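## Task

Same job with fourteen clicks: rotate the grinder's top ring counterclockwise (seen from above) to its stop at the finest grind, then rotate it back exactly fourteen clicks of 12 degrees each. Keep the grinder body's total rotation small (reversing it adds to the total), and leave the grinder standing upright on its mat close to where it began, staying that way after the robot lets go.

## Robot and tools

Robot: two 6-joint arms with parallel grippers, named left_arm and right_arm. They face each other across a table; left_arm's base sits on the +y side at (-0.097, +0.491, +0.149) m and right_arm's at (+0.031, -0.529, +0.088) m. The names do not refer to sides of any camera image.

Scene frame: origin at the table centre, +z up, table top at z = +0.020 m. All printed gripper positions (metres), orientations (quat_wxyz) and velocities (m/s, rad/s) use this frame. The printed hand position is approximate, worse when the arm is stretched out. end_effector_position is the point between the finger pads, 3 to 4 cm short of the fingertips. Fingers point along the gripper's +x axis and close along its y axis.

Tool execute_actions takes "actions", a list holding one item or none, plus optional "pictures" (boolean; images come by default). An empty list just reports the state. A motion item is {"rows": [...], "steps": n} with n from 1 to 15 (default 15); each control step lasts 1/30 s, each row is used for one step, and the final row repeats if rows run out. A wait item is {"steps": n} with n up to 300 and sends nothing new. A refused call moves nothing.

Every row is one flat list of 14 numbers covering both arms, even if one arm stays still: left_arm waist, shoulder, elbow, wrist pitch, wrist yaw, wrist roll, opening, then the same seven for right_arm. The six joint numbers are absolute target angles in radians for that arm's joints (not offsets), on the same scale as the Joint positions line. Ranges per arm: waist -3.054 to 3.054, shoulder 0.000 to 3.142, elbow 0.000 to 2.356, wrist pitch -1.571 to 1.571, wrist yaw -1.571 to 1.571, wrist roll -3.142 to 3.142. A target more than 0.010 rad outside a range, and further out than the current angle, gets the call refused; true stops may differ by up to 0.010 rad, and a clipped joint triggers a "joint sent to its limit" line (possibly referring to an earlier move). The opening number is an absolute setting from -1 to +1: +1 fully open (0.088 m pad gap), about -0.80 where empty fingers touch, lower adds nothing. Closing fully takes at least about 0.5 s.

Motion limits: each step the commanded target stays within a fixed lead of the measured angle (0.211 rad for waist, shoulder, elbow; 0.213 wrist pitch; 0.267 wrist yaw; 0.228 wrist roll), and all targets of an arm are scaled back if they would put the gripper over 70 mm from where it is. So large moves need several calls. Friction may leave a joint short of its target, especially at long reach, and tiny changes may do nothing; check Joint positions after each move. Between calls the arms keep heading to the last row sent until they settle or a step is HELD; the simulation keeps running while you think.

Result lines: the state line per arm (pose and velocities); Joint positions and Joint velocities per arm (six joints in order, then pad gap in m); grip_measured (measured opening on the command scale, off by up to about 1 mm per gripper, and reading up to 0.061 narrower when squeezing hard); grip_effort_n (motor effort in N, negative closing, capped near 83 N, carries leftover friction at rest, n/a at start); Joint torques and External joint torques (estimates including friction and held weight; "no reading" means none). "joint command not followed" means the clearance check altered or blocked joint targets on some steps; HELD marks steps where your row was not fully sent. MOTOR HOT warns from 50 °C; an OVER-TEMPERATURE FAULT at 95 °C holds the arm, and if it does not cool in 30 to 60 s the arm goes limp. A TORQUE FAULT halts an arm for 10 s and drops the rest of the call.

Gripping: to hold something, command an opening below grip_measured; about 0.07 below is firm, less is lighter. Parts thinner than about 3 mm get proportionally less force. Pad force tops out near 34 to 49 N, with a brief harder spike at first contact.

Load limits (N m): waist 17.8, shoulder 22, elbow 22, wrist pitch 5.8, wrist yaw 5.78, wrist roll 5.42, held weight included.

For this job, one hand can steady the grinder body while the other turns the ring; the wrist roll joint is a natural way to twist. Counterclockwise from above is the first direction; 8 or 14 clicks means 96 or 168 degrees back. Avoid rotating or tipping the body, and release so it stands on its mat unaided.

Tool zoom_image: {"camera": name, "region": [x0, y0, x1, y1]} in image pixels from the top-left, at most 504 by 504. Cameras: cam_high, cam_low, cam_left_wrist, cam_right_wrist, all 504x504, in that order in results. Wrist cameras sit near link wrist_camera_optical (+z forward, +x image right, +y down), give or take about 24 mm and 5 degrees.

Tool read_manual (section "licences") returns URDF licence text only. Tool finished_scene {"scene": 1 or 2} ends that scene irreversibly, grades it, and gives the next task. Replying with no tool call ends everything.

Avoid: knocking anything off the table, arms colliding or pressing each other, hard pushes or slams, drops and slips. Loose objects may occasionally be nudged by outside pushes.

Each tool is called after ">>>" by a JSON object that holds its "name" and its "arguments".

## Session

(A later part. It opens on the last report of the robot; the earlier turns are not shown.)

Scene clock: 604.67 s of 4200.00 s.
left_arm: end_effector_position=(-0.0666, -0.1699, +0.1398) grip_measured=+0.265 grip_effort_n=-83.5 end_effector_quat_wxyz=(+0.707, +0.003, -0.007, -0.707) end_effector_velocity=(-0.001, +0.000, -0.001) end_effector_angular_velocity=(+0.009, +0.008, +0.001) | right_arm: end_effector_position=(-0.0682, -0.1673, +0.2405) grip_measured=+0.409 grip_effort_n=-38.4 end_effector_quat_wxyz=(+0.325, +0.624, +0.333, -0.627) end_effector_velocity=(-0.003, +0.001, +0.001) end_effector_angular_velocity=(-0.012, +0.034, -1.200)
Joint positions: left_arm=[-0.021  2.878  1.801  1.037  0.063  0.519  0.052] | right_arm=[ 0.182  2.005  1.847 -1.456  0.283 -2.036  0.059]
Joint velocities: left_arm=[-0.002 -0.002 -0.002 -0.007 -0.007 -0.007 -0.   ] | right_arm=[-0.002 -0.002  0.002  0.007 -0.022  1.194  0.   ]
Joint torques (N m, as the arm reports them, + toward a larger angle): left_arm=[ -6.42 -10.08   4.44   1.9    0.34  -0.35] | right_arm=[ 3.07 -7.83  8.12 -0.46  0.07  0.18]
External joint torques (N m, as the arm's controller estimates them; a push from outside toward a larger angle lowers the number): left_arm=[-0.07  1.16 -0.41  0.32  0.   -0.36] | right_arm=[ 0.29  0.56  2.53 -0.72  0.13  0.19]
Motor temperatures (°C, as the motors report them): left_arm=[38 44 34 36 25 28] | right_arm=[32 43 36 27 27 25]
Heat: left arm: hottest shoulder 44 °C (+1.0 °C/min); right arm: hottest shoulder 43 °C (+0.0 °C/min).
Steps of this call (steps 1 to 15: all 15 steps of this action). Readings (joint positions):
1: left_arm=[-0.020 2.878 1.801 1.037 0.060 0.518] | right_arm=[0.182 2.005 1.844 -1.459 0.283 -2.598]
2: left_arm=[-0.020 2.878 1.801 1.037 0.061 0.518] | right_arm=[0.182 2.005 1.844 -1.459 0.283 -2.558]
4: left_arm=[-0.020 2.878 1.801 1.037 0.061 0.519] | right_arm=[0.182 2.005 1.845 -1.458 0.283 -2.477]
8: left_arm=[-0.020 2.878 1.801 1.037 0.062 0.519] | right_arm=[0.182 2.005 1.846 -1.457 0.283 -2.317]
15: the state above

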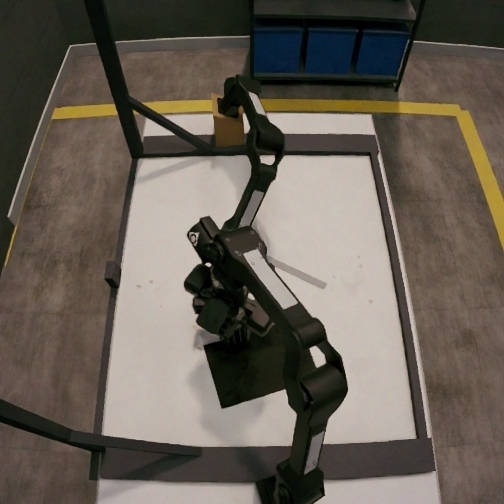

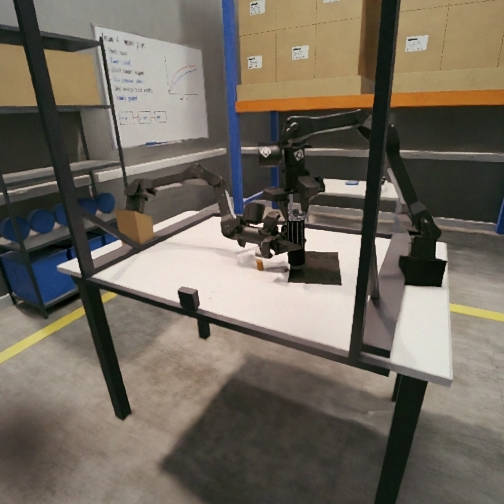

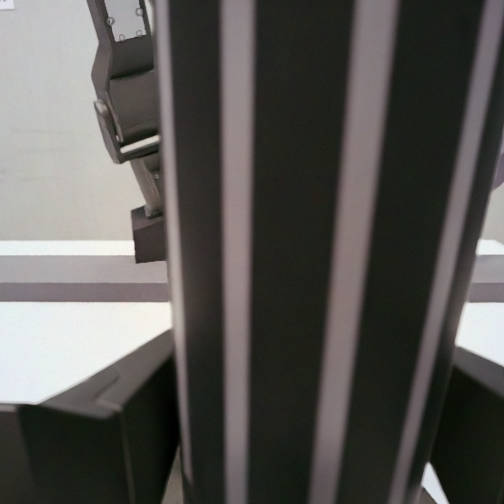

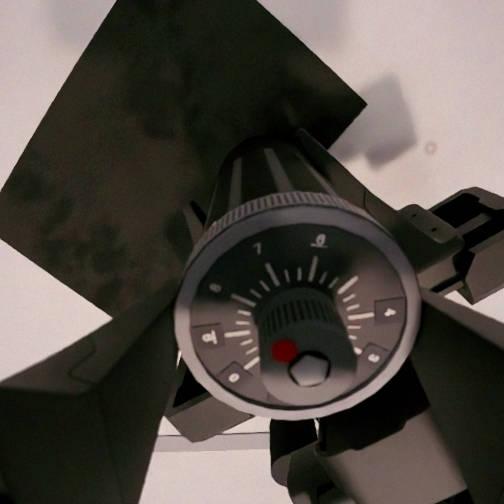

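>>> {"name": "execute_actions", "arguments": {"actions": [{"rows":[[-0.018,2.898,1.805,1.036,0.062,0.505,0.15,0.191,2.004,1.865,-1.464,0.286,-1.90,0.402],[-0.018,2.898,1.805,1.036,0.062,0.505,0.15,0.191,2.004,1.865,-1.464,0.286,-1.87,0.402],[-0.018,2.898,1.805,1.036,0.062,0.505,0.15,0.191,2.004,1.865,-1.464,0.286,-1.83,0.402],[-0.018,2.898,1.805,1.036,0.062,0.505,0.15,0.191,2.004,1.865,-1.464,0.286,-1.79,0.402],[-0.018,2.898,1.805,1.036,0.062,0.505,0.15,0.191,2.004,1.865,-1.464,0.286,-1.75,0.402],[-0.018,2.898,1.805,1.036,0.062,0.505,0.15,0.191,2.004,1.865,-1.464,0.286,-1.71,0.402],[-0.018,2.898,1.805,1.036,0.062,0.505,0.15,0.191,2.004,1.865,-1.464,0.286,-1.67,0.402],[-0.018,2.898,1.805,1.036,0.062,0.505,0.15,0.191,2.004,1.865,-1.464,0.286,-1.63,0.402],[-0.018,2.898,1.805,1.036,0.062,0.505,0.15,0.191,2.004,1.865,-1.464,0.286,-1.59,0.402],[-0.018,2.898,1.805,1.036,0.062,0.505,0.15,0.191,2.004,1.865,-1.464,0.286,-1.55,0.402],[-0.018,2.898,1.805,1.036,0.062,0.505,0.15,0.191,2.004,1.865,-1.464,0.286,-1.51,0.402],[-0.018,2.898,1.805,1.036,0.062,0.505,0.15,0.191,2.004,1.865,-1.464,0.286,-1.47,0.402],[-0.018,2.898,1.805,1.036,0.062,0.505,0.15,0.191,2.004,1.865,-1.464,0.286,-1.43,0.402],[-0.018,2.898,1.805,1.036,0.062,0.505,0.15,0.191,2.004,1.865,-1.464,0.286,-1.39,0.402],[-0.018,2.898,1.805,1.036,0.062,0.505,0.15,0.191,2.004,1.865,-1.464,0.286,-1.35,0.402]],"steps":15}], "pictures": false}}

>>> {"name": "execute_actions", "arguments": {"actions": [{"rows":[[-0.018,2.898,1.805,1.036,0.062,0.505,0.15,0.191,2.004,1.865,-1.464,0.286,-1.31,0.402],[-0.018,2.898,1.805,1.036,0.062,0.505,0.15,0.191,2.004,1.865,-1.464,0.286,-1.27,0.402],[-0.018,2.898,1.805,1.036,0.062,0.505,0.15,0.191,2.004,1.865,-1.464,0.286,-1.23,0.402],[-0.018,2.898,1.805,1.036,0.062,0.505,0.15,0.191,2.004,1.865,-1.464,0.286,-1.19,0.402],[-0.018,2.898,1.805,1.036,0.062,0.505,0.15,0.191,2.004,1.865,-1.464,0.286,-1.15,0.402],[-0.018,2.898,1.805,1.036,0.062,0.505,0.15,0.191,2.004,1.865,-1.464,0.286,-1.11,0.402],[-0.018,2.898,1.805,1.036,0.062,0.505,0.15,0.191,2.004,1.865,-1.464,0.286,-1.07,0.402],[-0.018,2.898,1.805,1.036,0.062,0.505,0.15,0.191,2.004,1.865,-1.464,0.286,-1.03,0.402],[-0.018,2.898,1.805,1.036,0.062,0.505,0.15,0.191,2.004,1.865,-1.464,0.286,-0.99,0.402],[-0.018,2.898,1.805,1.036,0.062,0.505,0.15,0.191,2.004,1.865,-1.464,0.286,-0.95,0.402],[-0.018,2.898,1.805,1.036,0.062,0.505,0.15,0.191,2.004,1.865,-1.464,0.286,-0.91,0.402],[-0.018,2.898,1.805,1.036,0.062,0.505,0.15,0.191,2.004,1.865,-1.464,0.286,-0.87,0.402],[-0.018,2.898,1.805,1.036,0.062,0.505,0.15,0.191,2.004,1.865,-1.464,0.286,-0.83,0.402],[-0.018,2.898,1.805,1.036,0.062,0.505,0.15,0.191,2.004,1.865,-1.464,0.286,-0.79,0.402],[-0.018,2.898,1.805,1.036,0.062,0.505,0.15,0.191,2.004,1.865,-1.464,0.286,-0.75,0.402]],"steps":15}], "pictures": true}}

Scene clock: 624.07 s of 4200.00 s.
left_arm: end_effector_position=(-0.0668, -0.1699, +0.1399) grip_measured=+0.265 grip_effort_n=-83.5 end_effector_quat_wxyz=(+0.707, +0.002, -0.006, -0.707) end_effector_velocity=(-0.001, +0.000, -0.001) end_effector_angular_velocity=(+0.009, +0.022, +0.001) | right_arm: end_effector_position=(-0.0676, -0.1668, +0.2407) grip_measured=+0.409 grip_effort_n=-38.4 end_effector_quat_wxyz=(+0.136, +0.692, +0.144, -0.694) end_effector_velocity=(+0.000, -0.002, -0.002) end_effector_angular_velocity=(-0.021, +0.012, -1.149)
Joint positions: left_arm=[-0.021  2.878  1.801  1.037  0.064  0.517  0.052] | right_arm=[ 0.182  2.005  1.848 -1.456  0.287 -1.466  0.059]
Joint velocities: left_arm=[-0.002 -0.002 -0.002 -0.007 -0.007 -0.022 -0.   ] | right_arm=[-0.002  0.002 -0.002 -0.007 -0.007  1.15  -0.   ]
Joint torques (N m, as the arm reports them, + toward a larger angle): left_arm=[ -6.4  -10.14   4.48   1.9    0.3   -0.3 ] | right_arm=[ 3.12 -7.65  7.8  -0.37 -0.13  0.16]
External joint torques (N m, as the arm's controller estimates them; a push from outside toward a larger angle lowers the number): left_arm=[ 0.16  1.15 -0.4   0.31 -0.05 -0.32] | right_arm=[ 0.32  0.64  2.22 -0.68 -0.06  0.16]
Motor temperatures (°C, as the motors report them): left_arm=[38 44 34 37 25 28] | right_arm=[32 43 36 28 27 25]
Heat: left arm: hottest shoulder 44 °C (+0.0 °C/min); right arm: hottest shoulder 43 °C (+0.0 °C/min).
Steps of this call (steps 1 to 30: the robot went on to your last target; steps 31 to 90: nothing new was sent; then 15.90 s passed at rest; steps 91 to 105: all 15 steps of this action). Readings (joint positions):
91: left_arm=[-0.021 2.878 1.801 1.037 0.063 0.519] | right_arm=[0.182 2.005 1.847 -1.456 0.283 -1.920]
92: left_arm=[-0.021 2.878 1.801 1.037 0.063 0.519] | right_arm=[0.182 2.005 1.847 -1.456 0.283 -1.909]
94: left_arm=[-0.021 2.878 1.801 1.037 0.063 0.519] | right_arm=[0.182 2.005 1.847 -1.456 0.284 -1.866]
98: left_arm=[-0.021 2.878 1.801 1.037 0.064 0.519] | right_arm=[0.182 2.005 1.848 -1.456 0.285 -1.736]
105: the state above

Scene clock: 624.57 s of 4200.00 s.
left_arm: end_effector_position=(-0.0669, -0.1699, +0.1399) grip_measured=+0.265 grip_effort_n=-83.5 end_effector_quat_wxyz=(+0.707, -0.000, -0.004, -0.707) end_effector_velocity=(-0.002, +0.001, -0.002) end_effector_angular_velocity=(+0.013, +0.023, -0.002) | right_arm: end_effector_position=(-0.0672, -0.1669, +0.2407) grip_measured=+0.409 grip_effort_n=-39.3 end_effector_quat_wxyz=(+0.074, -0.702, +0.067, +0.705) end_effector_velocity=(+0.003, -0.001, -0.000) end_effector_angular_velocity=(-0.007, +0.003, -1.209)
Joint positions: left_arm=[-0.021  2.878  1.801  1.037  0.065  0.511  0.052] | right_arm=[ 0.182  2.005  1.848 -1.457  0.29  -0.867  0.059]
Joint velocities: left_arm=[-0.002 -0.002 -0.007 -0.007 -0.007 -0.022 -0.   ] | right_arm=[-0.002 -0.002 -0.002 -0.007  0.007  1.209 -0.   ]
Joint torques (N m, as the arm reports them, + toward a larger angle): left_arm=[ -6.44 -10.08   4.39   1.89   0.27  -0.09] | right_arm=[ 3.23 -7.89  7.89 -0.24 -0.2   0.14]
External joint torques (N m, as the arm's controller estimates them; a push from outside toward a larger angle lowers the number): left_arm=[ 0.02  1.17 -0.46  0.31 -0.08 -0.11] | right_arm=[ 0.45  0.6   2.2  -0.58 -0.15  0.16]
Motor temperatures (°C, as the motors report them): left_arm=[38 44 34 37 25 28] | right_arm=[32 43 36 28 27 25]
Heat: left arm: hottest shoulder 44 °C (+0.0 °C/min); right arm: hottest shoulder 43 °C (+0.0 °C/min).
Steps of this call (steps 1 to 15: all 15 steps of this action). Readings (joint positions):
1: left_arm=[-0.021 2.878 1.801 1.037 0.064 0.516] | right_arm=[0.182 2.005 1.848 -1.456 0.288 -1.426]
2: left_arm=[-0.021 2.878 1.801 1.037 0.064 0.516] | right_arm=[0.182 2.005 1.848 -1.456 0.288 -1.386]
4: left_arm=[-0.021 2.878 1.801 1.037 0.065 0.515] | right_arm=[0.182 2.005 1.848 -1.456 0.288 -1.307]
8: left_arm=[-0.021 2.878 1.801 1.037 0.065 0.513] | right_arm=[0.182 2.005 1.848 -1.456 0.289 -1.147]
15: the state above

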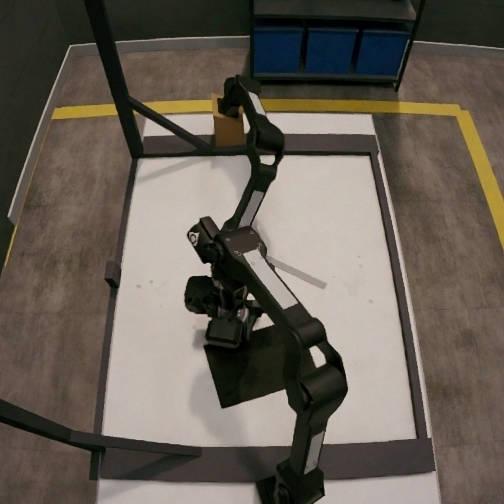

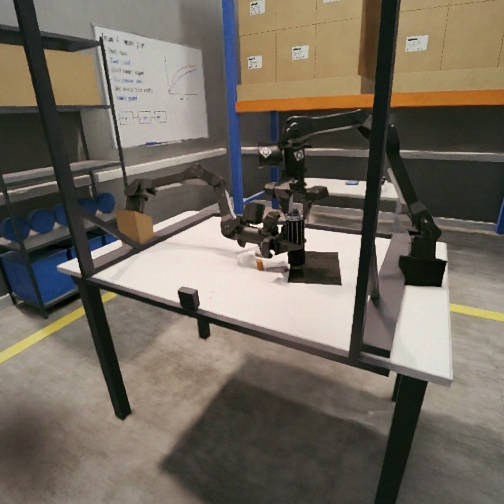

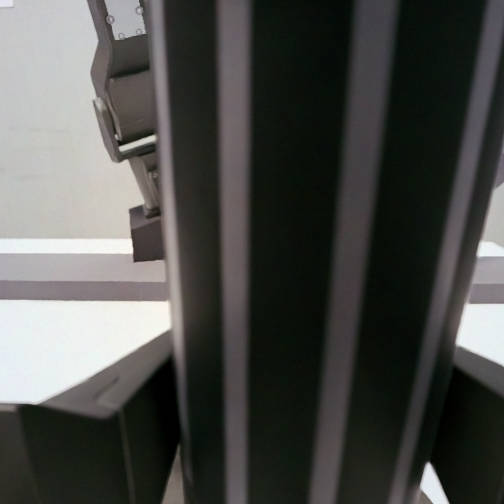

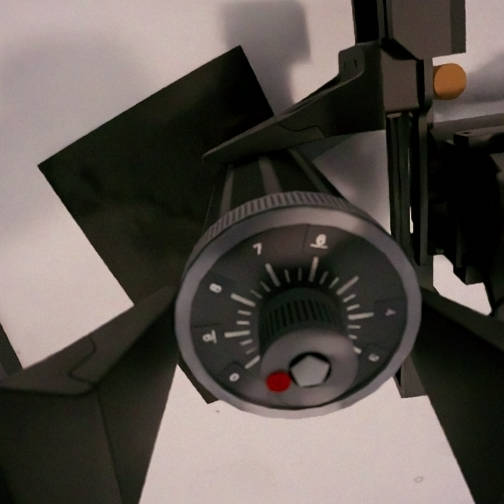

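>>> {"name": "execute_actions", "arguments": {"actions": [{"rows":[[-0.018,2.898,1.805,1.036,0.062,0.505,0.15,0.191,2.004,1.865,-1.464,0.286,-0.72,0.402],[-0.018,2.898,1.805,1.036,0.062,0.505,0.15,0.191,2.004,1.865,-1.464,0.286,-0.69,0.402],[-0.018,2.898,1.805,1.036,0.062,0.505,0.15,0.191,2.004,1.865,-1.464,0.286,-0.65,0.402],[-0.018,2.898,1.805,1.036,0.062,0.505,0.15,0.191,2.004,1.865,-1.464,0.286,-0.61,0.402],[-0.018,2.898,1.805,1.036,0.062,0.505,0.15,0.191,2.004,1.865,-1.464,0.286,-0.57,0.402],[-0.018,2.898,1.805,1.036,0.062,0.505,0.15,0.191,2.004,1.865,-1.464,0.286,-0.53,0.402],[-0.018,2.898,1.805,1.036,0.062,0.505,0.15,0.191,2.004,1.865,-1.464,0.286,-0.49,0.402],[-0.018,2.898,1.805,1.036,0.062,0.505,0.15,0.191,2.004,1.865,-1.464,0.286,-0.45,0.402],[-0.018,2.898,1.805,1.036,0.062,0.505,0.15,0.191,2.004,1.865,-1.464,0.286,-0.41,0.402],[-0.018,2.898,1.805,1.036,0.062,0.505,0.15,0.191,2.004,1.865,-1.464,0.286,-0.37,0.402],[-0.018,2.898,1.805,1.036,0.062,0.505,0.15,0.191,2.004,1.865,-1.464,0.286,-0.33,0.402],[-0.018,2.898,1.805,1.036,0.062,0.505,0.15,0.191,2.004,1.865,-1.464,0.286,-0.29,0.402],[-0.018,2.898,1.805,1.036,0.062,0.505,0.15,0.191,2.004,1.865,-1.464,0.286,-0.25,0.402],[-0.018,2.898,1.805,1.036,0.062,0.505,0.15,0.191,2.004,1.865,-1.464,0.286,-0.22,0.402],[-0.018,2.898,1.805,1.036,0.062,0.505,0.15,0.191,2.004,1.865,-1.464,0.286,-0.19,0.402]],"steps":15}], "pictures": false}}

>>> {"name": "execute_actions", "arguments": {"actions": [{"rows":[[-0.018,2.898,1.805,1.036,0.062,0.505,0.15,0.191,2.004,1.865,-1.464,0.286,-0.17,0.402],[-0.018,2.898,1.805,1.036,0.062,0.505,0.15,0.191,2.004,1.865,-1.464,0.286,-0.15,0.402],[-0.018,2.898,1.805,1.036,0.062,0.505,0.15,0.191,2.004,1.865,-1.464,0.286,-0.135,0.402],[-0.018,2.898,1.805,1.036,0.062,0.505,0.15,0.191,2.004,1.865,-1.464,0.286,-0.122,0.402]],"steps":15}], "pictures": true}}

Scene clock: 636.97 s of 4200.00 s.
left_arm: end_effector_position=(-0.0669, -0.1699, +0.1399) grip_measured=+0.265 grip_effort_n=-83.5 end_effector_quat_wxyz=(+0.707, -0.002, -0.002, -0.707) end_effector_velocity=(+0.003, +0.000, +0.001) end_effector_angular_velocity=(-0.002, +0.022, +0.012) | right_arm: end_effector_position=(-0.0670, -0.1675, +0.2407) grip_measured=+0.410 grip_effort_n=-39.3 end_effector_quat_wxyz=(+0.269, -0.654, +0.264, +0.657) end_effector_velocity=(+0.006, -0.004, -0.001) end_effector_angular_velocity=(-0.013, -0.023, -0.969)
Joint positions: left_arm=[-0.021  2.878  1.801  1.037  0.065  0.505  0.052] | right_arm=[ 0.183  2.005  1.848 -1.46   0.291 -0.293  0.059]
Joint velocities: left_arm=[ 0.002 -0.002 -0.002  0.007 -0.007 -0.022 -0.   ] | right_arm=[-0.002 -0.002 -0.007 -0.022  0.022  0.974 -0.   ]
Joint torques (N m, as the arm reports them, + toward a larger angle): left_arm=[ -6.43 -10.09   4.43   1.91   0.27   0.02] | right_arm=[ 2.96 -7.66  8.07 -0.05 -0.22  0.16]
External joint torques (N m, as the arm's controller estimates them; a push from outside toward a larger angle lowers the number): left_arm=[ 0.13  1.24 -0.46  0.31 -0.08  0.01] | right_arm=[ 0.18  0.79  2.41 -0.39 -0.2   0.15]
Motor temperatures (°C, as the motors report them): left_arm=[38 44 34 37 25 28] | right_arm=[32 43 36 27 27 25]
Heat: left arm: hottest shoulder 44 °C (+0.0 °C/min); right arm: hottest shoulder 43 °C (+0.0 °C/min).
Steps of this call (steps 1 to 30: the robot went on to your last target; steps 31 to 90: nothing new was sent; then 8.90 s passed at rest; steps 91 to 105: all 15 steps of this action). Readings (joint positions):
91: left_arm=[-0.021 2.878 1.801 1.037 0.065 0.509] | right_arm=[0.182 2.005 1.848 -1.458 0.290 -0.748]
92: left_arm=[-0.021 2.878 1.801 1.037 0.065 0.509] | right_arm=[0.182 2.005 1.848 -1.458 0.290 -0.736]
94: left_arm=[-0.021 2.878 1.801 1.037 0.065 0.509] | right_arm=[0.182 2.005 1.848 -1.458 0.290 -0.690]
98: left_arm=[-0.021 2.878 1.801 1.037 0.065 0.508] | right_arm=[0.182 2.005 1.848 -1.459 0.290 -0.555]
105: the state above

Scene clock: 637.47 s of 4200.00 s.
left_arm: end_effector_position=(-0.0669, -0.1699, +0.1399) grip_measured=+0.265 grip_effort_n=-83.5 end_effector_quat_wxyz=(+0.707, -0.003, -0.002, -0.707) end_effector_velocity=(-0.002, +0.000, -0.003) end_effector_angular_velocity=(+0.022, +0.009, -0.006) | right_arm: end_effector_position=(-0.0671, -0.1676, +0.2408) grip_measured=+0.410 grip_effort_n=-39.8 end_effector_quat_wxyz=(+0.322, -0.629, +0.317, +0.632) end_effector_velocity=(+0.002, -0.002, +0.002) end_effector_angular_velocity=(-0.006, +0.005, -0.009)
Joint positions: left_arm=[-0.021  2.878  1.801  1.037  0.065  0.504  0.052] | right_arm=[ 0.183  2.005  1.848 -1.46   0.291 -0.127  0.059]
Joint velocities: left_arm=[-0.002 -0.002 -0.002 -0.022 -0.007 -0.007 -0.   ] | right_arm=[-0.002 -0.007 -0.002 -0.007 -0.007  0.007  0.   ]
Joint torques (N m, as the arm reports them, + toward a larger angle): left_arm=[ -6.45 -10.13   4.46   1.9    0.26   0.05] | right_arm=[ 3.11 -7.72  7.94 -0.02 -0.25  0.08]
External joint torques (N m, as the arm's controller estimates them; a push from outside toward a larger angle lowers the number): left_arm=[ 0.11  1.08 -0.37  0.34 -0.09  0.04] | right_arm=[ 0.3   0.82  2.22 -0.37 -0.23  0.08]
Motor temperatures (°C, as the motors report them): left_arm=[38 44 34 37 25 28] | right_arm=[32 43 36 27 27 25]
Heat: left arm: hottest shoulder 44 °C (+0.0 °C/min); right arm: hottest shoulder 43 °C (+0.0 °C/min).
Steps of this call (steps 1 to 15: all 15 steps of this action). Readings (joint positions):
1: left_arm=[-0.021 2.878 1.801 1.037 0.065 0.505] | right_arm=[0.183 2.005 1.848 -1.460 0.291 -0.262]
2: left_arm=[-0.021 2.878 1.801 1.037 0.065 0.505] | right_arm=[0.183 2.005 1.848 -1.460 0.291 -0.233]
4: left_arm=[-0.021 2.878 1.801 1.037 0.065 0.505] | right_arm=[0.183 2.005 1.848 -1.460 0.291 -0.186]
8: left_arm=[-0.021 2.878 1.801 1.037 0.065 0.504] | right_arm=[0.183 2.005 1.848 -1.460 0.291 -0.142]
15: the state above

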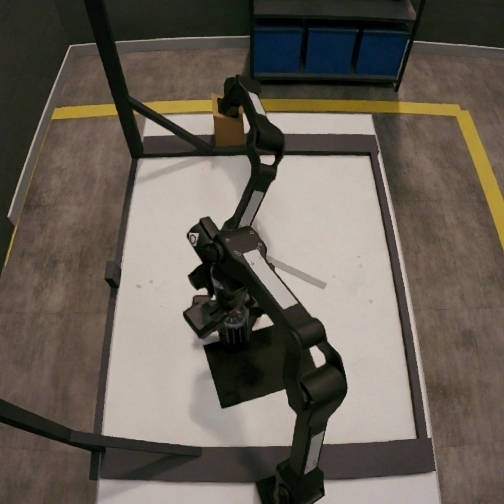

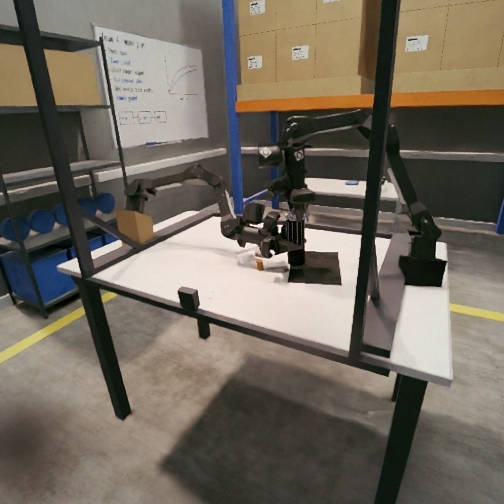

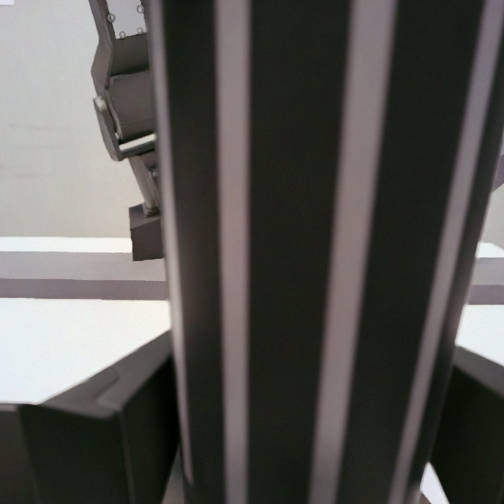

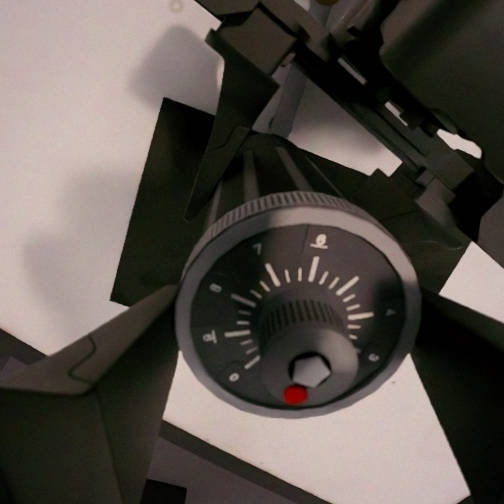

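>>> {"name": "execute_actions", "arguments": {"actions": [{"rows":[[-0.018,2.898,1.805,1.036,0.062,0.505,0.15,0.191,2.004,1.865,-1.464,0.286,-0.122,0.3],[-0.018,2.898,1.805,1.036,0.062,0.505,0.15,0.191,2.004,1.865,-1.464,0.286,-0.122,0.2],[-0.018,2.898,1.805,1.036,0.062,0.505,0.15,0.191,2.004,1.865,-1.464,0.286,-0.122,0.2],[-0.018,2.898,1.805,1.036,0.062,0.505,0.15,0.191,2.004,1.865,-1.464,0.286,-0.122,0.2],[-0.018,2.898,1.805,1.036,0.062,0.505,0.15,0.191,2.004,1.865,-1.464,0.286,-0.122,0.2],[-0.018,2.898,1.805,1.036,0.062,0.505,0.15,0.191,2.004,1.865,-1.464,0.286,-0.122,0.2],[-0.018,2.898,1.805,1.036,0.062,0.505,0.3,0.191,2.004,1.865,-1.464,0.286,-0.122,0.2],[-0.018,2.898,1.805,1.036,0.062,0.505,0.45,0.191,2.004,1.865,-1.464,0.286,-0.122,0.2],[-0.018,2.898,1.805,1.036,0.062,0.505,1,0.191,2.004,1.865,-1.464,0.286,-0.122,0.2]],"steps":15}], "pictures": false}}

>>> {"name": "execute_actions", "arguments": {"actions": [{"rows":[[-0.018,2.898,1.805,1.036,0.062,0.505,1,0.191,2.004,1.865,-1.464,0.286,-0.122,0.2]],"steps":8}], "pictures": true}}

Scene clock: 650.23 s of 4200.00 s.
left_arm: end_effector_position=(-0.0669, -0.1699, +0.1399) grip_measured=+0.899 grip_effort_n=16.5 end_effector_quat_wxyz=(+0.707, -0.003, -0.002, -0.707) end_effector_velocity=(-0.004, +0.000, -0.002) end_effector_angular_velocity=(+0.014, +0.023, -0.019) | right_arm: end_effector_position=(-0.0671, -0.1681, +0.2408) grip_measured=+0.394 grip_effort_n=-83.5 end_effector_quat_wxyz=(+0.322, -0.630, +0.318, +0.632) end_effector_velocity=(-0.002, -0.003, -0.002) end_effector_angular_velocity=(-0.022, +0.013, +0.009)
Joint positions: left_arm=[-0.021  2.878  1.801  1.037  0.065  0.504  0.083] | right_arm=[ 0.184  2.005  1.848 -1.463  0.29  -0.126  0.058]
Joint velocities: left_arm=[-0.002 -0.002 -0.002 -0.022  0.007 -0.022  0.045] | right_arm=[-0.002  0.002 -0.002 -0.007 -0.022 -0.007 -0.   ]
Joint torques (N m, as the arm reports them, + toward a larger angle): left_arm=[ -6.39 -10.11   4.47   1.91   0.26   0.06] | right_arm=[ 2.94 -7.71  7.93  0.14 -0.19  0.11]
External joint torques (N m, as the arm's controller estimates them; a push from outside toward a larger angle lowers the number): left_arm=[ 0.09  1.14 -0.39  0.34 -0.09  0.05] | right_arm=[ 0.18  0.66  2.3  -0.21 -0.18  0.11]
Motor temperatures (°C, as the motors report them): left_arm=[38 44 34 37 25 28] | right_arm=[32 43 36 27 27 25]
Heat: left arm: hottest shoulder 44 °C (+0.0 °C/min); right arm: hottest shoulder 43 °C (+0.0 °C/min).
Steps of this call (steps 1 to 15: the robot went on to your last target; steps 16 to 90: nothing new was sent; then 9.27 s passed at rest; steps 91 to 105: all 15 steps of this action). Readings (joint positions):
91: left_arm=[-0.021 2.878 1.801 1.037 0.065 0.504] | right_arm=[0.183 2.005 1.848 -1.461 0.291 -0.126]
92: left_arm=[-0.021 2.878 1.801 1.037 0.065 0.504] | right_arm=[0.183 2.005 1.848 -1.461 0.291 -0.126]
94: left_arm=[-0.021 2.878 1.801 1.037 0.065 0.504] | right_arm=[0.183 2.005 1.848 -1.461 0.291 -0.126]
98: left_arm=[-0.021 2.878 1.801 1.037 0.065 0.504] | right_arm=[0.183 2.005 1.848 -1.460 0.291 -0.126]
105: the state above

Scene clock: 650.50 s of 4200.00 s.
left_arm: end_effector_position=(-0.0669, -0.1699, +0.1399) grip_measured=+0.980 grip_effort_n=17.4 end_effector_quat_wxyz=(+0.707, -0.003, -0.002, -0.707) end_effector_velocity=(+0.001, -0.000, +0.002) end_effector_angular_velocity=(+0.005, +0.007, +0.003) | right_arm: end_effector_position=(-0.0671, -0.1681, +0.2408) grip_measured=+0.394 grip_effort_n=-83.5 end_effector_quat_wxyz=(+0.322, -0.630, +0.318, +0.632) end_effector_velocity=(-0.002, -0.001, -0.001) end_effector_angular_velocity=(-0.009, +0.020, +0.004)
Joint positions: left_arm=[-0.021  2.878  1.801  1.037  0.065  0.504  0.087] | right_arm=[ 0.184  2.005  1.848 -1.463  0.29  -0.126  0.058]
Joint velocities: left_arm=[-0.002 -0.007 -0.002 -0.007 -0.007 -0.007  0.003] | right_arm=[-0.002 -0.002 -0.007  0.007 -0.022 -0.007 -0.   ]
Joint torques (N m, as the arm reports them, + toward a larger angle): left_arm=[ -6.39 -10.03   4.47   1.91   0.26   0.04] | right_arm=[ 3.11 -7.86  7.91  0.12 -0.2   0.11]
External joint torques (N m, as the arm's controller estimates them; a push from outside toward a larger angle lowers the number): left_arm=[ 0.07  1.22 -0.38  0.33 -0.08  0.03] | right_arm=[ 0.34  0.63  2.21 -0.23 -0.19  0.11]
Motor temperatures (°C, as the motors report them): left_arm=[38 44 34 37 25 28] | right_arm=[32 43 36 27 27 25]
Heat: left arm: hottest shoulder 44 °C (+0.0 °C/min); right arm: hottest shoulder 43 °C (+0.0 °C/min).
Steps of this call (steps 1 to 8: all 8 steps of this action). Readings (joint positions):
1: left_arm=[-0.021 2.878 1.801 1.037 0.065 0.504] | right_arm=[0.184 2.005 1.848 -1.463 0.290 -0.126]
2: left_arm=[-0.021 2.878 1.801 1.037 0.065 0.504] | right_arm=[0.184 2.005 1.848 -1.463 0.290 -0.126]
4: left_arm=[-0.021 2.878 1.801 1.037 0.065 0.504] | right_arm=[0.184 2.005 1.848 -1.463 0.290 -0.126]
8: the state above

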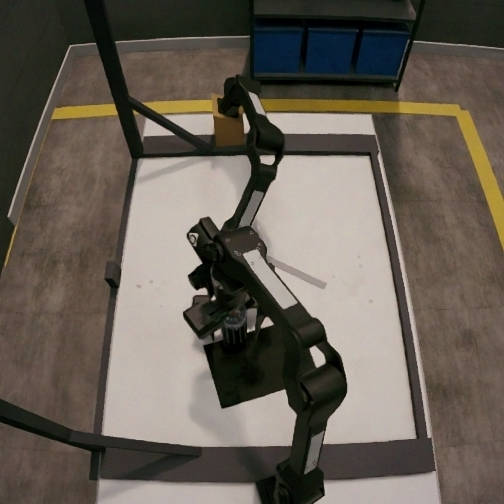

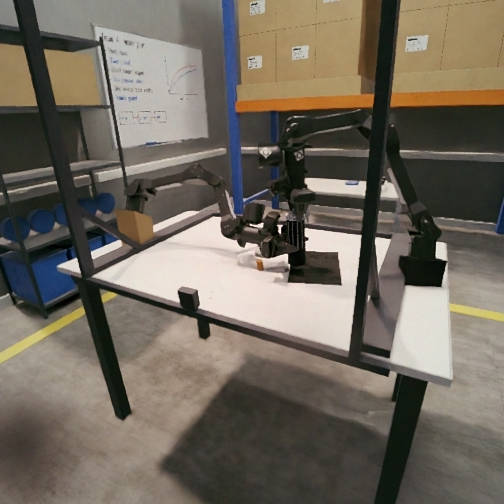

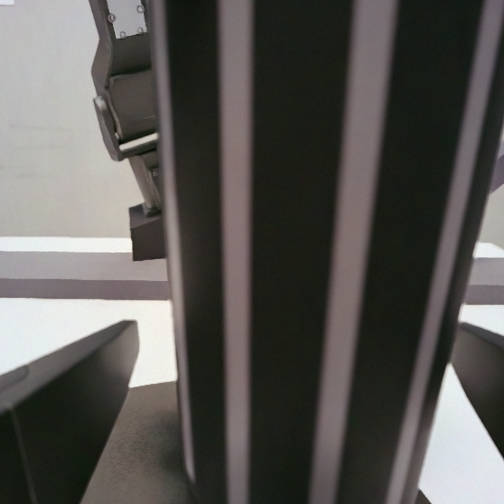

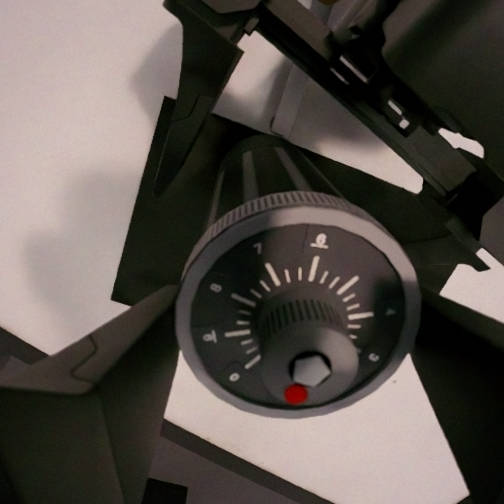

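>>> {"name": "execute_actions", "arguments": {"actions": [{"rows":[[-0.021,2.89,1.80,1.034,0.06,0.505,1,0.191,2.004,1.865,-1.464,0.286,-0.122,0.2],[-0.024,2.88,1.796,1.031,0.057,0.505,1,0.191,2.004,1.865,-1.464,0.286,-0.122,0.2],[-0.027,2.87,1.792,1.028,0.054,0.505,1,0.191,2.004,1.865,-1.464,0.286,-0.122,0.2],[-0.03,2.86,1.788,1.025,0.05,0.505,1,0.191,2.004,1.865,-1.464,0.286,-0.122,0.2],[-0.033,2.85,1.783,1.022,0.047,0.505,1,0.191,2.004,1.865,-1.464,0.286,-0.122,0.2],[-0.033,2.83,1.73,1.055,0.048,0.505,1,0.191,2.004,1.865,-1.464,0.286,-0.122,0.2],[-0.032,2.81,1.677,1.088,0.049,0.505,1,0.191,2.004,1.865,-1.464,0.286,-0.122,0.2],[-0.032,2.79,1.623,1.121,0.05,0.505,1,0.191,2.004,1.865,-1.464,0.286,-0.122,0.2],[-0.031,2.77,1.57,1.154,0.05,0.505,1,0.191,2.004,1.865,-1.464,0.286,-0.122,0.2],[-0.031,2.75,1.517,1.187,0.051,0.505,1,0.191,2.004,1.865,-1.464,0.286,-0.122,0.2]],"steps":15}], "pictures": true}}

Scene clock: 666.10 s of 4200.00 s.
left_arm: end_effector_position=(-0.0758, -0.1310, +0.1381) grip_measured=+0.986 grip_effort_n=17.0 end_effector_quat_wxyz=(+0.703, +0.004, +0.006, -0.711) end_effector_velocity=(-0.006, +0.040, -0.005) end_effector_angular_velocity=(+0.026, +0.023, -0.008) | right_arm: end_effector_position=(-0.0671, -0.1681, +0.2408) grip_measured=+0.394 grip_effort_n=-83.5 end_effector_quat_wxyz=(+0.322, -0.630, +0.318, +0.632) end_effector_velocity=(+0.001, -0.002, -0.000) end_effector_angular_velocity=(-0.010, +0.003, +0.007)
Joint positions: left_arm=[-0.031  2.779  1.546  1.171  0.054  0.504  0.087] | right_arm=[ 0.184  2.005  1.848 -1.463  0.29  -0.126  0.058]
Joint velocities: left_arm=[-0.002 -0.085 -0.237  0.125 -0.007 -0.022 -0.   ] | right_arm=[-0.002 -0.002 -0.002 -0.007 -0.007 -0.007 -0.   ]
Joint torques (N m, as the arm reports them, + toward a larger angle): left_arm=[ -6.24 -14.7    3.04   2.09   0.26   0.07] | right_arm=[ 3.05 -7.75  8.08  0.13 -0.18  0.14]
External joint torques (N m, as the arm's controller estimates them; a push from outside toward a larger angle lowers the number): left_arm=[-0.19 -4.13 -1.37  0.5  -0.08  0.06] | right_arm=[ 0.28  0.72  2.41 -0.22 -0.16  0.14]
Motor temperatures (°C, as the motors report them): left_arm=[39 45 34 37 25 28] | right_arm=[32 43 36 27 27 25]
Heat: left arm: hottest shoulder 45 °C (+1.0 °C/min); right arm: hottest shoulder 43 °C (+0.0 °C/min).
Steps of this call (steps 1 to 15: the robot went on to your last target; steps 16 to 90: nothing new was sent; then 12.10 s passed at rest; steps 91 to 105: all 15 steps of this action). Readings (joint positions):
91: left_arm=[-0.021 2.878 1.801 1.037 0.065 0.504] | right_arm=[0.184 2.005 1.848 -1.463 0.290 -0.126]
92: left_arm=[-0.021 2.878 1.801 1.037 0.064 0.504] | right_arm=[0.184 2.005 1.848 -1.463 0.290 -0.126]
94: left_arm=[-0.021 2.878 1.801 1.034 0.060 0.504] | right_arm=[0.184 2.005 1.848 -1.463 0.290 -0.126]
98: left_arm=[-0.027 2.850 1.733 1.064 0.054 0.504] | right_arm=[0.184 2.005 1.848 -1.463 0.290 -0.126]
105: the state above

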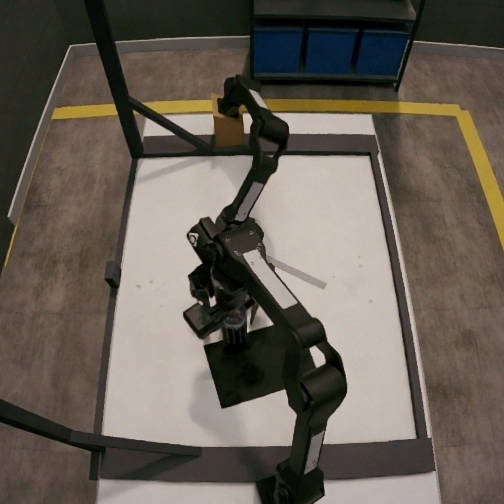

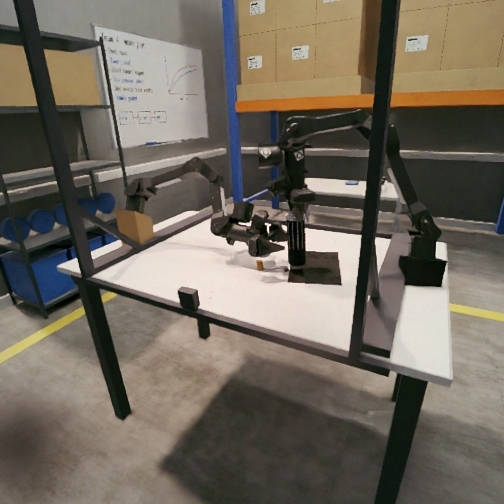

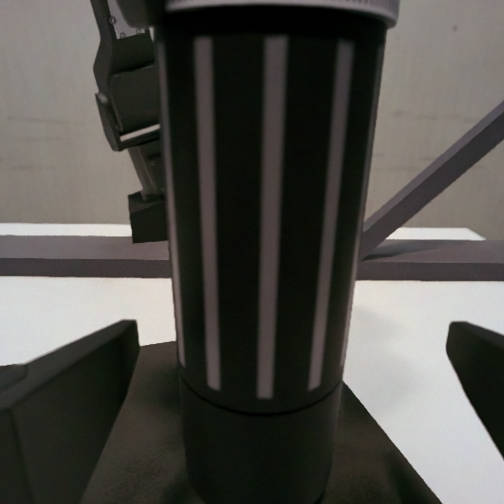

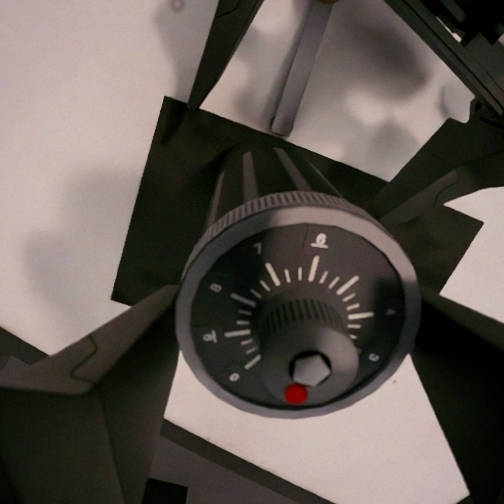

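>>> {"name": "execute_actions", "arguments": {"actions": [{"rows":[[-0.031,2.735,1.517,1.187,0.051,0.505,1,0.191,2.004,1.865,-1.464,0.286,-0.122,0.2],[-0.031,2.72,1.5,1.195,0.051,0.505,1,0.191,2.004,1.865,-1.464,0.286,-0.122,0.2],[-0.03,2.705,1.465,1.215,0.052,0.505,1,0.191,2.004,1.865,-1.464,0.286,-0.122,0.2],[-0.03,2.69,1.43,1.235,0.052,0.505,1,0.191,2.004,1.865,-1.464,0.286,-0.122,0.2],[-0.029,2.675,1.395,1.255,0.053,0.505,1,0.191,2.004,1.865,-1.464,0.286,-0.122,0.2],[-0.029,2.66,1.36,1.275,0.053,0.505,1,0.191,2.004,1.865,-1.464,0.286,-0.122,0.2],[-0.028,2.645,1.325,1.295,0.054,0.505,1,0.191,2.004,1.865,-1.464,0.286,-0.122,0.2],[-0.028,2.63,1.29,1.315,0.054,0.505,1,0.191,2.004,1.865,-1.464,0.286,-0.122,0.2],[-0.027,2.615,1.25,1.335,0.055,0.505,1,0.191,2.004,1.865,-1.464,0.286,-0.122,0.2]],"steps":15}], "pictures": true}}

Scene clock: 677.10 s of 4200.00 s.
left_arm: end_effector_position=(-0.0679, -0.0851, +0.1570) grip_measured=+0.986 grip_effort_n=17.0 end_effector_quat_wxyz=(+0.707, -0.002, -0.002, -0.707) end_effector_velocity=(-0.006, +0.027, -0.008) end_effector_angular_velocity=(+0.005, +0.007, +0.003) | right_arm: end_effector_position=(-0.0671, -0.1681, +0.2408) grip_measured=+0.394 grip_effort_n=-83.5 end_effector_quat_wxyz=(+0.322, -0.630, +0.318, +0.632) end_effector_velocity=(-0.006, -0.002, +0.000) end_effector_angular_velocity=(-0.011, +0.036, +0.008)
Joint positions: left_arm=[-0.031  2.637  1.27   1.327  0.055  0.505  0.087] | right_arm=[ 0.184  2.005  1.848 -1.463  0.29  -0.126  0.058]
Joint velocities: left_arm=[-0.002 -0.017 -0.129  0.11  -0.007 -0.007  0.   ] | right_arm=[ 0.002 -0.002 -0.002  0.007 -0.037 -0.007 -0.   ]
Joint torques (N m, as the arm reports them, + toward a larger angle): left_arm=[ -5.38 -13.24   2.53   1.96   0.36   0.03] | right_arm=[ 2.94 -7.75  8.    0.1  -0.17  0.14]
External joint torques (N m, as the arm's controller estimates them; a push from outside toward a larger angle lowers the number): left_arm=[ 0.2  -3.36 -1.43  0.38  0.02  0.02] | right_arm=[ 0.06  0.7   2.29 -0.27 -0.15  0.14]
Motor temperatures (°C, as the motors report them): left_arm=[38 48 33 37 25 28] | right_arm=[32 43 36 27 27 25]
Heat: left arm: hottest shoulder 48 °C (+4.0 °C/min); right arm: hottest shoulder 43 °C (+0.0 °C/min).
Steps of this call (steps 1 to 30: the robot went on to your last target; steps 31 to 90: nothing new was sent; then 7.50 s passed at rest; steps 91 to 105: all 15 steps of this action). Readings (joint positions):
91: left_arm=[-0.031 2.766 1.525 1.185 0.054 0.504] | right_arm=[0.184 2.005 1.848 -1.463 0.290 -0.126]
92: left_arm=[-0.031 2.763 1.521 1.185 0.054 0.504] | right_arm=[0.184 2.005 1.848 -1.463 0.290 -0.126]
94: left_arm=[-0.031 2.745 1.493 1.201 0.054 0.504] | right_arm=[0.184 2.005 1.848 -1.463 0.290 -0.126]
98: left_arm=[-0.031 2.686 1.387 1.265 0.054 0.504] | right_arm=[0.184 2.005 1.848 -1.463 0.290 -0.126]
105: the state above

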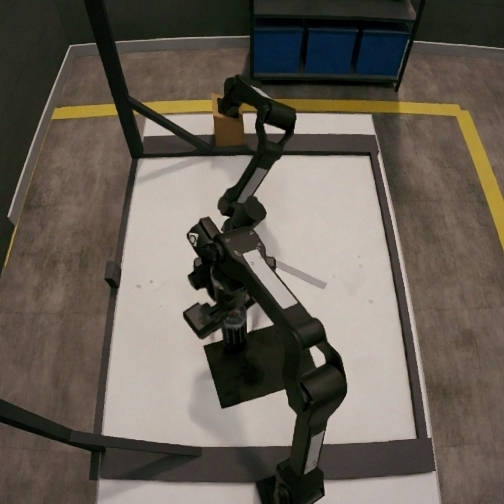

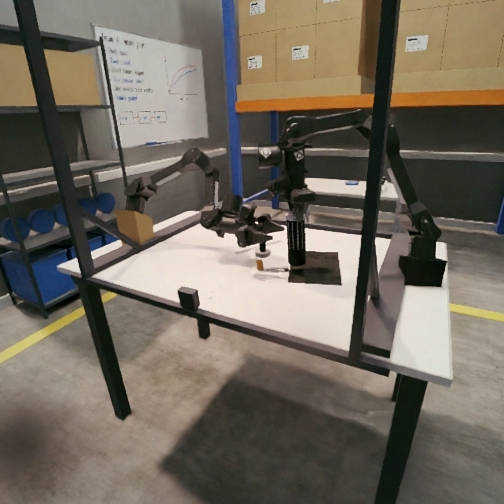

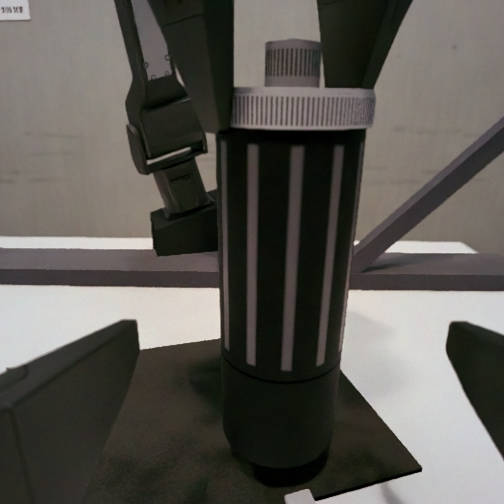

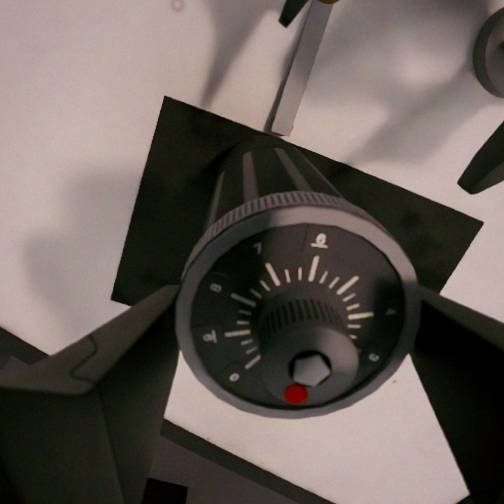

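>>> {"name": "execute_actions", "arguments": {"actions": [{"rows":[[-0.027,2.59,1.23,1.33,0.055,0.505,1,0.187,2.0,1.862,-1.463,0.287,-0.124,0.2],[-0.027,2.57,1.213,1.327,0.055,0.505,1,0.182,1.99,1.852,-1.461,0.287,-0.128,0.2],[-0.027,2.55,1.196,1.324,0.055,0.505,1,0.176,1.975,1.836,-1.458,0.287,-0.134,0.2],[-0.027,2.53,1.18,1.321,0.055,0.505,1,0.169,1.956,1.815,-1.453,0.288,-0.141,0.2],[-0.027,2.51,1.163,1.318,0.055,0.505,1,0.161,1.934,1.79,-1.448,0.288,-0.149,0.2],[-0.027,2.49,1.146,1.315,0.055,0.505,1,0.153,1.911,1.764,-1.443,0.288,-0.158,0.2],[-0.027,2.47,1.13,1.312,0.055,0.505,1,0.145,1.888,1.737,-1.438,0.289,-0.166,0.2],[-0.027,2.45,1.113,1.309,0.055,0.505,1,0.137,1.865,1.71,-1.433,0.289,-0.175,0.2],[-0.027,2.43,1.096,1.306,0.055,0.505,1,0.129,1.842,1.683,-1.428,0.289,-0.183,0.2],[-0.027,2.41,1.08,1.303,0.055,0.505,1,0.121,1.819,1.657,-1.423,0.29,-0.192,0.2],[-0.027,2.39,1.063,1.3,0.055,0.505,1,0.113,1.796,1.63,-1.418,0.29,-0.2,0.2],[-0.027,2.37,1.046,1.297,0.055,0.505,1,0.105,1.774,1.604,-1.413,0.29,-0.209,0.2],[-0.027,2.35,1.03,1.294,0.055,0.505,1,0.097,1.753,1.58,-1.408,0.291,-0.217,0.2],[-0.027,2.325,1.015,1.292,0.055,0.505,1,0.09,1.735,1.56,-1.404,0.291,-0.224,0.2],[-0.027,2.3,1.0,1.29,0.055,0.505,1,0.084,1.722,1.545,-1.401,0.291,-0.23,0.2]],"steps":15}], "pictures": false}}

>>> {"name": "execute_actions", "arguments": {"actions": [{"rows":[[-0.026,2.24,0.985,1.25,0.053,0.5,1,0.084,1.722,1.545,-1.401,0.291,-0.232,0.2],[-0.026,2.18,0.97,1.21,0.051,0.49,1,0.084,1.722,1.545,-1.401,0.291,-0.232,0.2],[-0.025,2.12,0.955,1.165,0.05,0.48,1,0.084,1.722,1.545,-1.401,0.291,-0.232,0.2],[-0.025,2.06,0.94,1.12,0.048,0.47,1,0.084,1.722,1.545,-1.401,0.291,-0.232,0.2],[-0.024,2.0,0.925,1.075,0.046,0.46,1,0.084,1.722,1.545,-1.401,0.291,-0.232,0.2],[-0.024,1.94,0.91,1.03,0.044,0.455,1,0.084,1.722,1.545,-1.401,0.291,-0.232,0.2],[-0.023,1.88,0.895,0.99,0.042,0.45,1,0.084,1.722,1.545,-1.401,0.291,-0.232,0.2],[-0.023,1.82,0.88,0.95,0.04,0.44,1,0.084,1.722,1.545,-1.401,0.291,-0.232,0.2],[-0.022,1.76,0.865,0.91,0.038,0.43,1,0.084,1.722,1.545,-1.401,0.291,-0.232,0.2],[-0.022,1.70,0.85,0.865,0.036,0.425,1,0.084,1.722,1.545,-1.401,0.291,-0.232,0.2],[-0.021,1.64,0.835,0.82,0.034,0.42,1,0.084,1.722,1.545,-1.401,0.291,-0.232,0.2],[-0.021,1.59,0.82,0.78,0.032,0.41,1,0.084,1.722,1.545,-1.401,0.291,-0.232,0.2],[-0.02,1.55,0.81,0.75,0.031,0.405,1,0.084,1.722,1.545,-1.401,0.291,-0.232,0.2],[-0.02,1.52,0.805,0.73,0.03,0.4,1,0.084,1.722,1.545,-1.401,0.291,-0.232,0.2],[-0.02,1.5,0.8,0.72,0.03,0.4,1,0.084,1.722,1.545,-1.401,0.291,-0.232,0.2]],"steps":15}], "pictures": true}}

Scene clock: 696.07 s of 4200.00 s.
left_arm: end_effector_position=(-0.0396, -0.0513, +0.2112) grip_measured=+0.986 grip_effort_n=17.0 end_effector_quat_wxyz=(+0.709, -0.006, -0.007, -0.705) end_effector_velocity=(+0.062, +0.089, +0.122) end_effector_angular_velocity=(-0.016, +0.006, +0.026) | right_arm: end_effector_position=(-0.0170, -0.2006, +0.2399) grip_measured=+0.394 grip_effort_n=-83.5 end_effector_quat_wxyz=(+0.321, -0.629, +0.322, +0.630) end_effector_velocity=(+0.122, -0.097, +0.009) end_effector_angular_velocity=(+0.037, +0.031, -0.018)
Joint positions: left_arm=[-0.03   2.378  1.052  1.3    0.055  0.505  0.087] | right_arm=[ 0.099  1.796  1.609 -1.414  0.289 -0.205  0.058]
Joint velocities: left_arm=[-0.007 -0.623 -0.486 -0.11  -0.022 -0.007 -0.   ] | right_arm=[-0.208 -0.589 -0.589  0.11  -0.007 -0.212 -0.   ]
Joint torques (N m, as the arm reports them, + toward a larger angle): left_arm=[ -4.99 -12.25   2.57   1.78   0.37   0.04] | right_arm=[ 2.64 -8.39  5.68  0.28  0.05 -0.16]
External joint torques (N m, as the arm's controller estimates them; a push from outside toward a larger angle lowers the number): left_arm=[ 0.19 -3.33 -1.45  0.14  0.02  0.03] | right_arm=[-0.08 -1.71  0.15 -0.12  0.1  -0.16]
Motor temperatures (°C, as the motors report them): left_arm=[38 50 33 38 25 28] | right_arm=[32 44 36 27 27 25]
Heat: left arm: hottest shoulder 50 °C (+6.1 °C/min); right arm: hottest shoulder 44 °C (+1.0 °C/min). Fold the left arm in close to its base before you think long.
MOTOR HOT: a motor of the left arm reached 50 °C. Now the hottest motor of the left arm, joint 2 (shoulder), reports 50 °C. The temperature limit of the motors' drives, at which the controller stops that arm, is 95 °C. To cool a motor, set the load down, stop pushing, or move to a pose that needs little force.
Steps of this call (steps 1 to 30: the robot went on to your last target; steps 31 to 90: nothing new was sent; then 15.47 s passed at rest; steps 91 to 105: all 15 steps of this action). Readings (joint positions):
91: left_arm=[-0.030 2.629 1.254 1.333 0.055 0.505] | right_arm=[0.184 2.005 1.848 -1.463 0.290 -0.126]
92: left_arm=[-0.030 2.622 1.245 1.333 0.055 0.505] | right_arm=[0.184 2.005 1.848 -1.463 0.290 -0.126]
94: left_arm=[-0.030 2.598 1.221 1.328 0.055 0.505] | right_arm=[0.181 2.003 1.844 -1.459 0.290 -0.127]
98: left_arm=[-0.030 2.524 1.163 1.319 0.055 0.505] | right_arm=[0.160 1.954 1.778 -1.439 0.289 -0.151]
105: the state above

Scene clock: 696.57 s of 4200.00 s.
left_arm: end_effector_position=(+0.0396, +0.0304, +0.3513) grip_measured=+0.986 grip_effort_n=17.0 end_effector_quat_wxyz=(+0.716, -0.033, +0.029, -0.696) end_effector_velocity=(+0.158, +0.246, +0.301) end_effector_angular_velocity=(-0.303, +0.104, +0.198) | right_arm: end_effector_position=(-0.0066, -0.2100, +0.2383) grip_measured=+0.394 grip_effort_n=-83.5 end_effector_quat_wxyz=(+0.320, -0.631, +0.321, +0.630) end_effector_velocity=(+0.001, -0.001, +0.001) end_effector_angular_velocity=(-0.006, +0.006, +0.020)
Joint positions: left_arm=[-0.024  1.66   0.837  0.796  0.036  0.417  0.087] | right_arm=[ 0.081  1.746  1.549 -1.4    0.291 -0.228  0.058]
Joint velocities: left_arm=[ 0.007 -1.482 -0.354 -0.769 -0.022 -0.125 -0.   ] | right_arm=[-0.002 -0.002  0.002 -0.007 -0.007 -0.022 -0.   ]
Joint torques (N m, as the arm reports them, + toward a larger angle): left_arm=[-3.69 -9.22  4.31  1.93  0.23 -0.09] | right_arm=[ 2.21 -8.88  5.62  0.15 -0.03 -0.11]
External joint torques (N m, as the arm's controller estimates them; a push from outside toward a larger angle lowers the number): left_arm=[ 0.14 -2.77 -1.57  0.24 -0.12 -0.11] | right_arm=[-0.06 -2.12 -0.03 -0.18 -0.01 -0.11]
Motor temperatures (°C, as the motors report them): left_arm=[37 50 33 38 25 28] | right_arm=[32 44 36 27 27 25]
Heat: left arm: hottest shoulder 50 °C (+6.0 °C/min); right arm: hottest shoulder 44 °C (+1.0 °C/min). Fold the left arm in close to its base before you think long.
MOTOR HOT: still on. Now the hottest motor of the left arm, joint 2 (shoulder), reports 50 °C; a drive's own limit is 95 °C.
Steps of this call (steps 1 to 15: all 15 steps of this action). Readings (joint positions):
1: left_arm=[-0.030 2.352 1.036 1.287 0.055 0.505] | right_arm=[0.093 1.779 1.592 -1.411 0.289 -0.211]
2: left_arm=[-0.030 2.320 1.018 1.266 0.055 0.504] | right_arm=[0.088 1.766 1.580 -1.411 0.290 -0.216]
4: left_arm=[-0.029 2.237 0.984 1.206 0.055 0.493] | right_arm=[0.083 1.751 1.565 -1.410 0.291 -0.222]
8: left_arm=[-0.028 2.029 0.932 1.064 0.048 0.465] | right_arm=[0.081 1.747 1.554 -1.400 0.291 -0.227]
15: the state above

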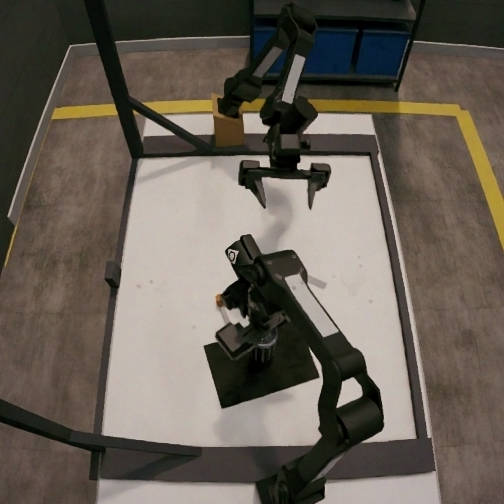

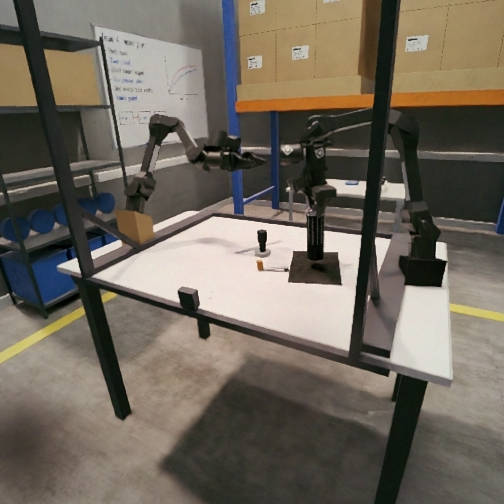

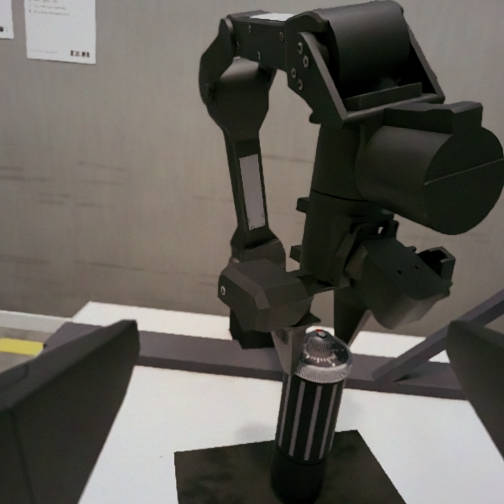

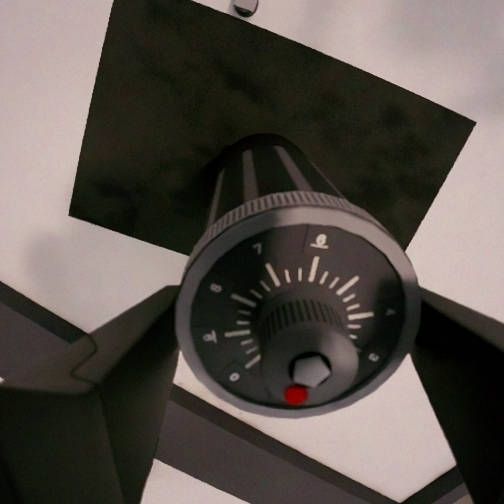

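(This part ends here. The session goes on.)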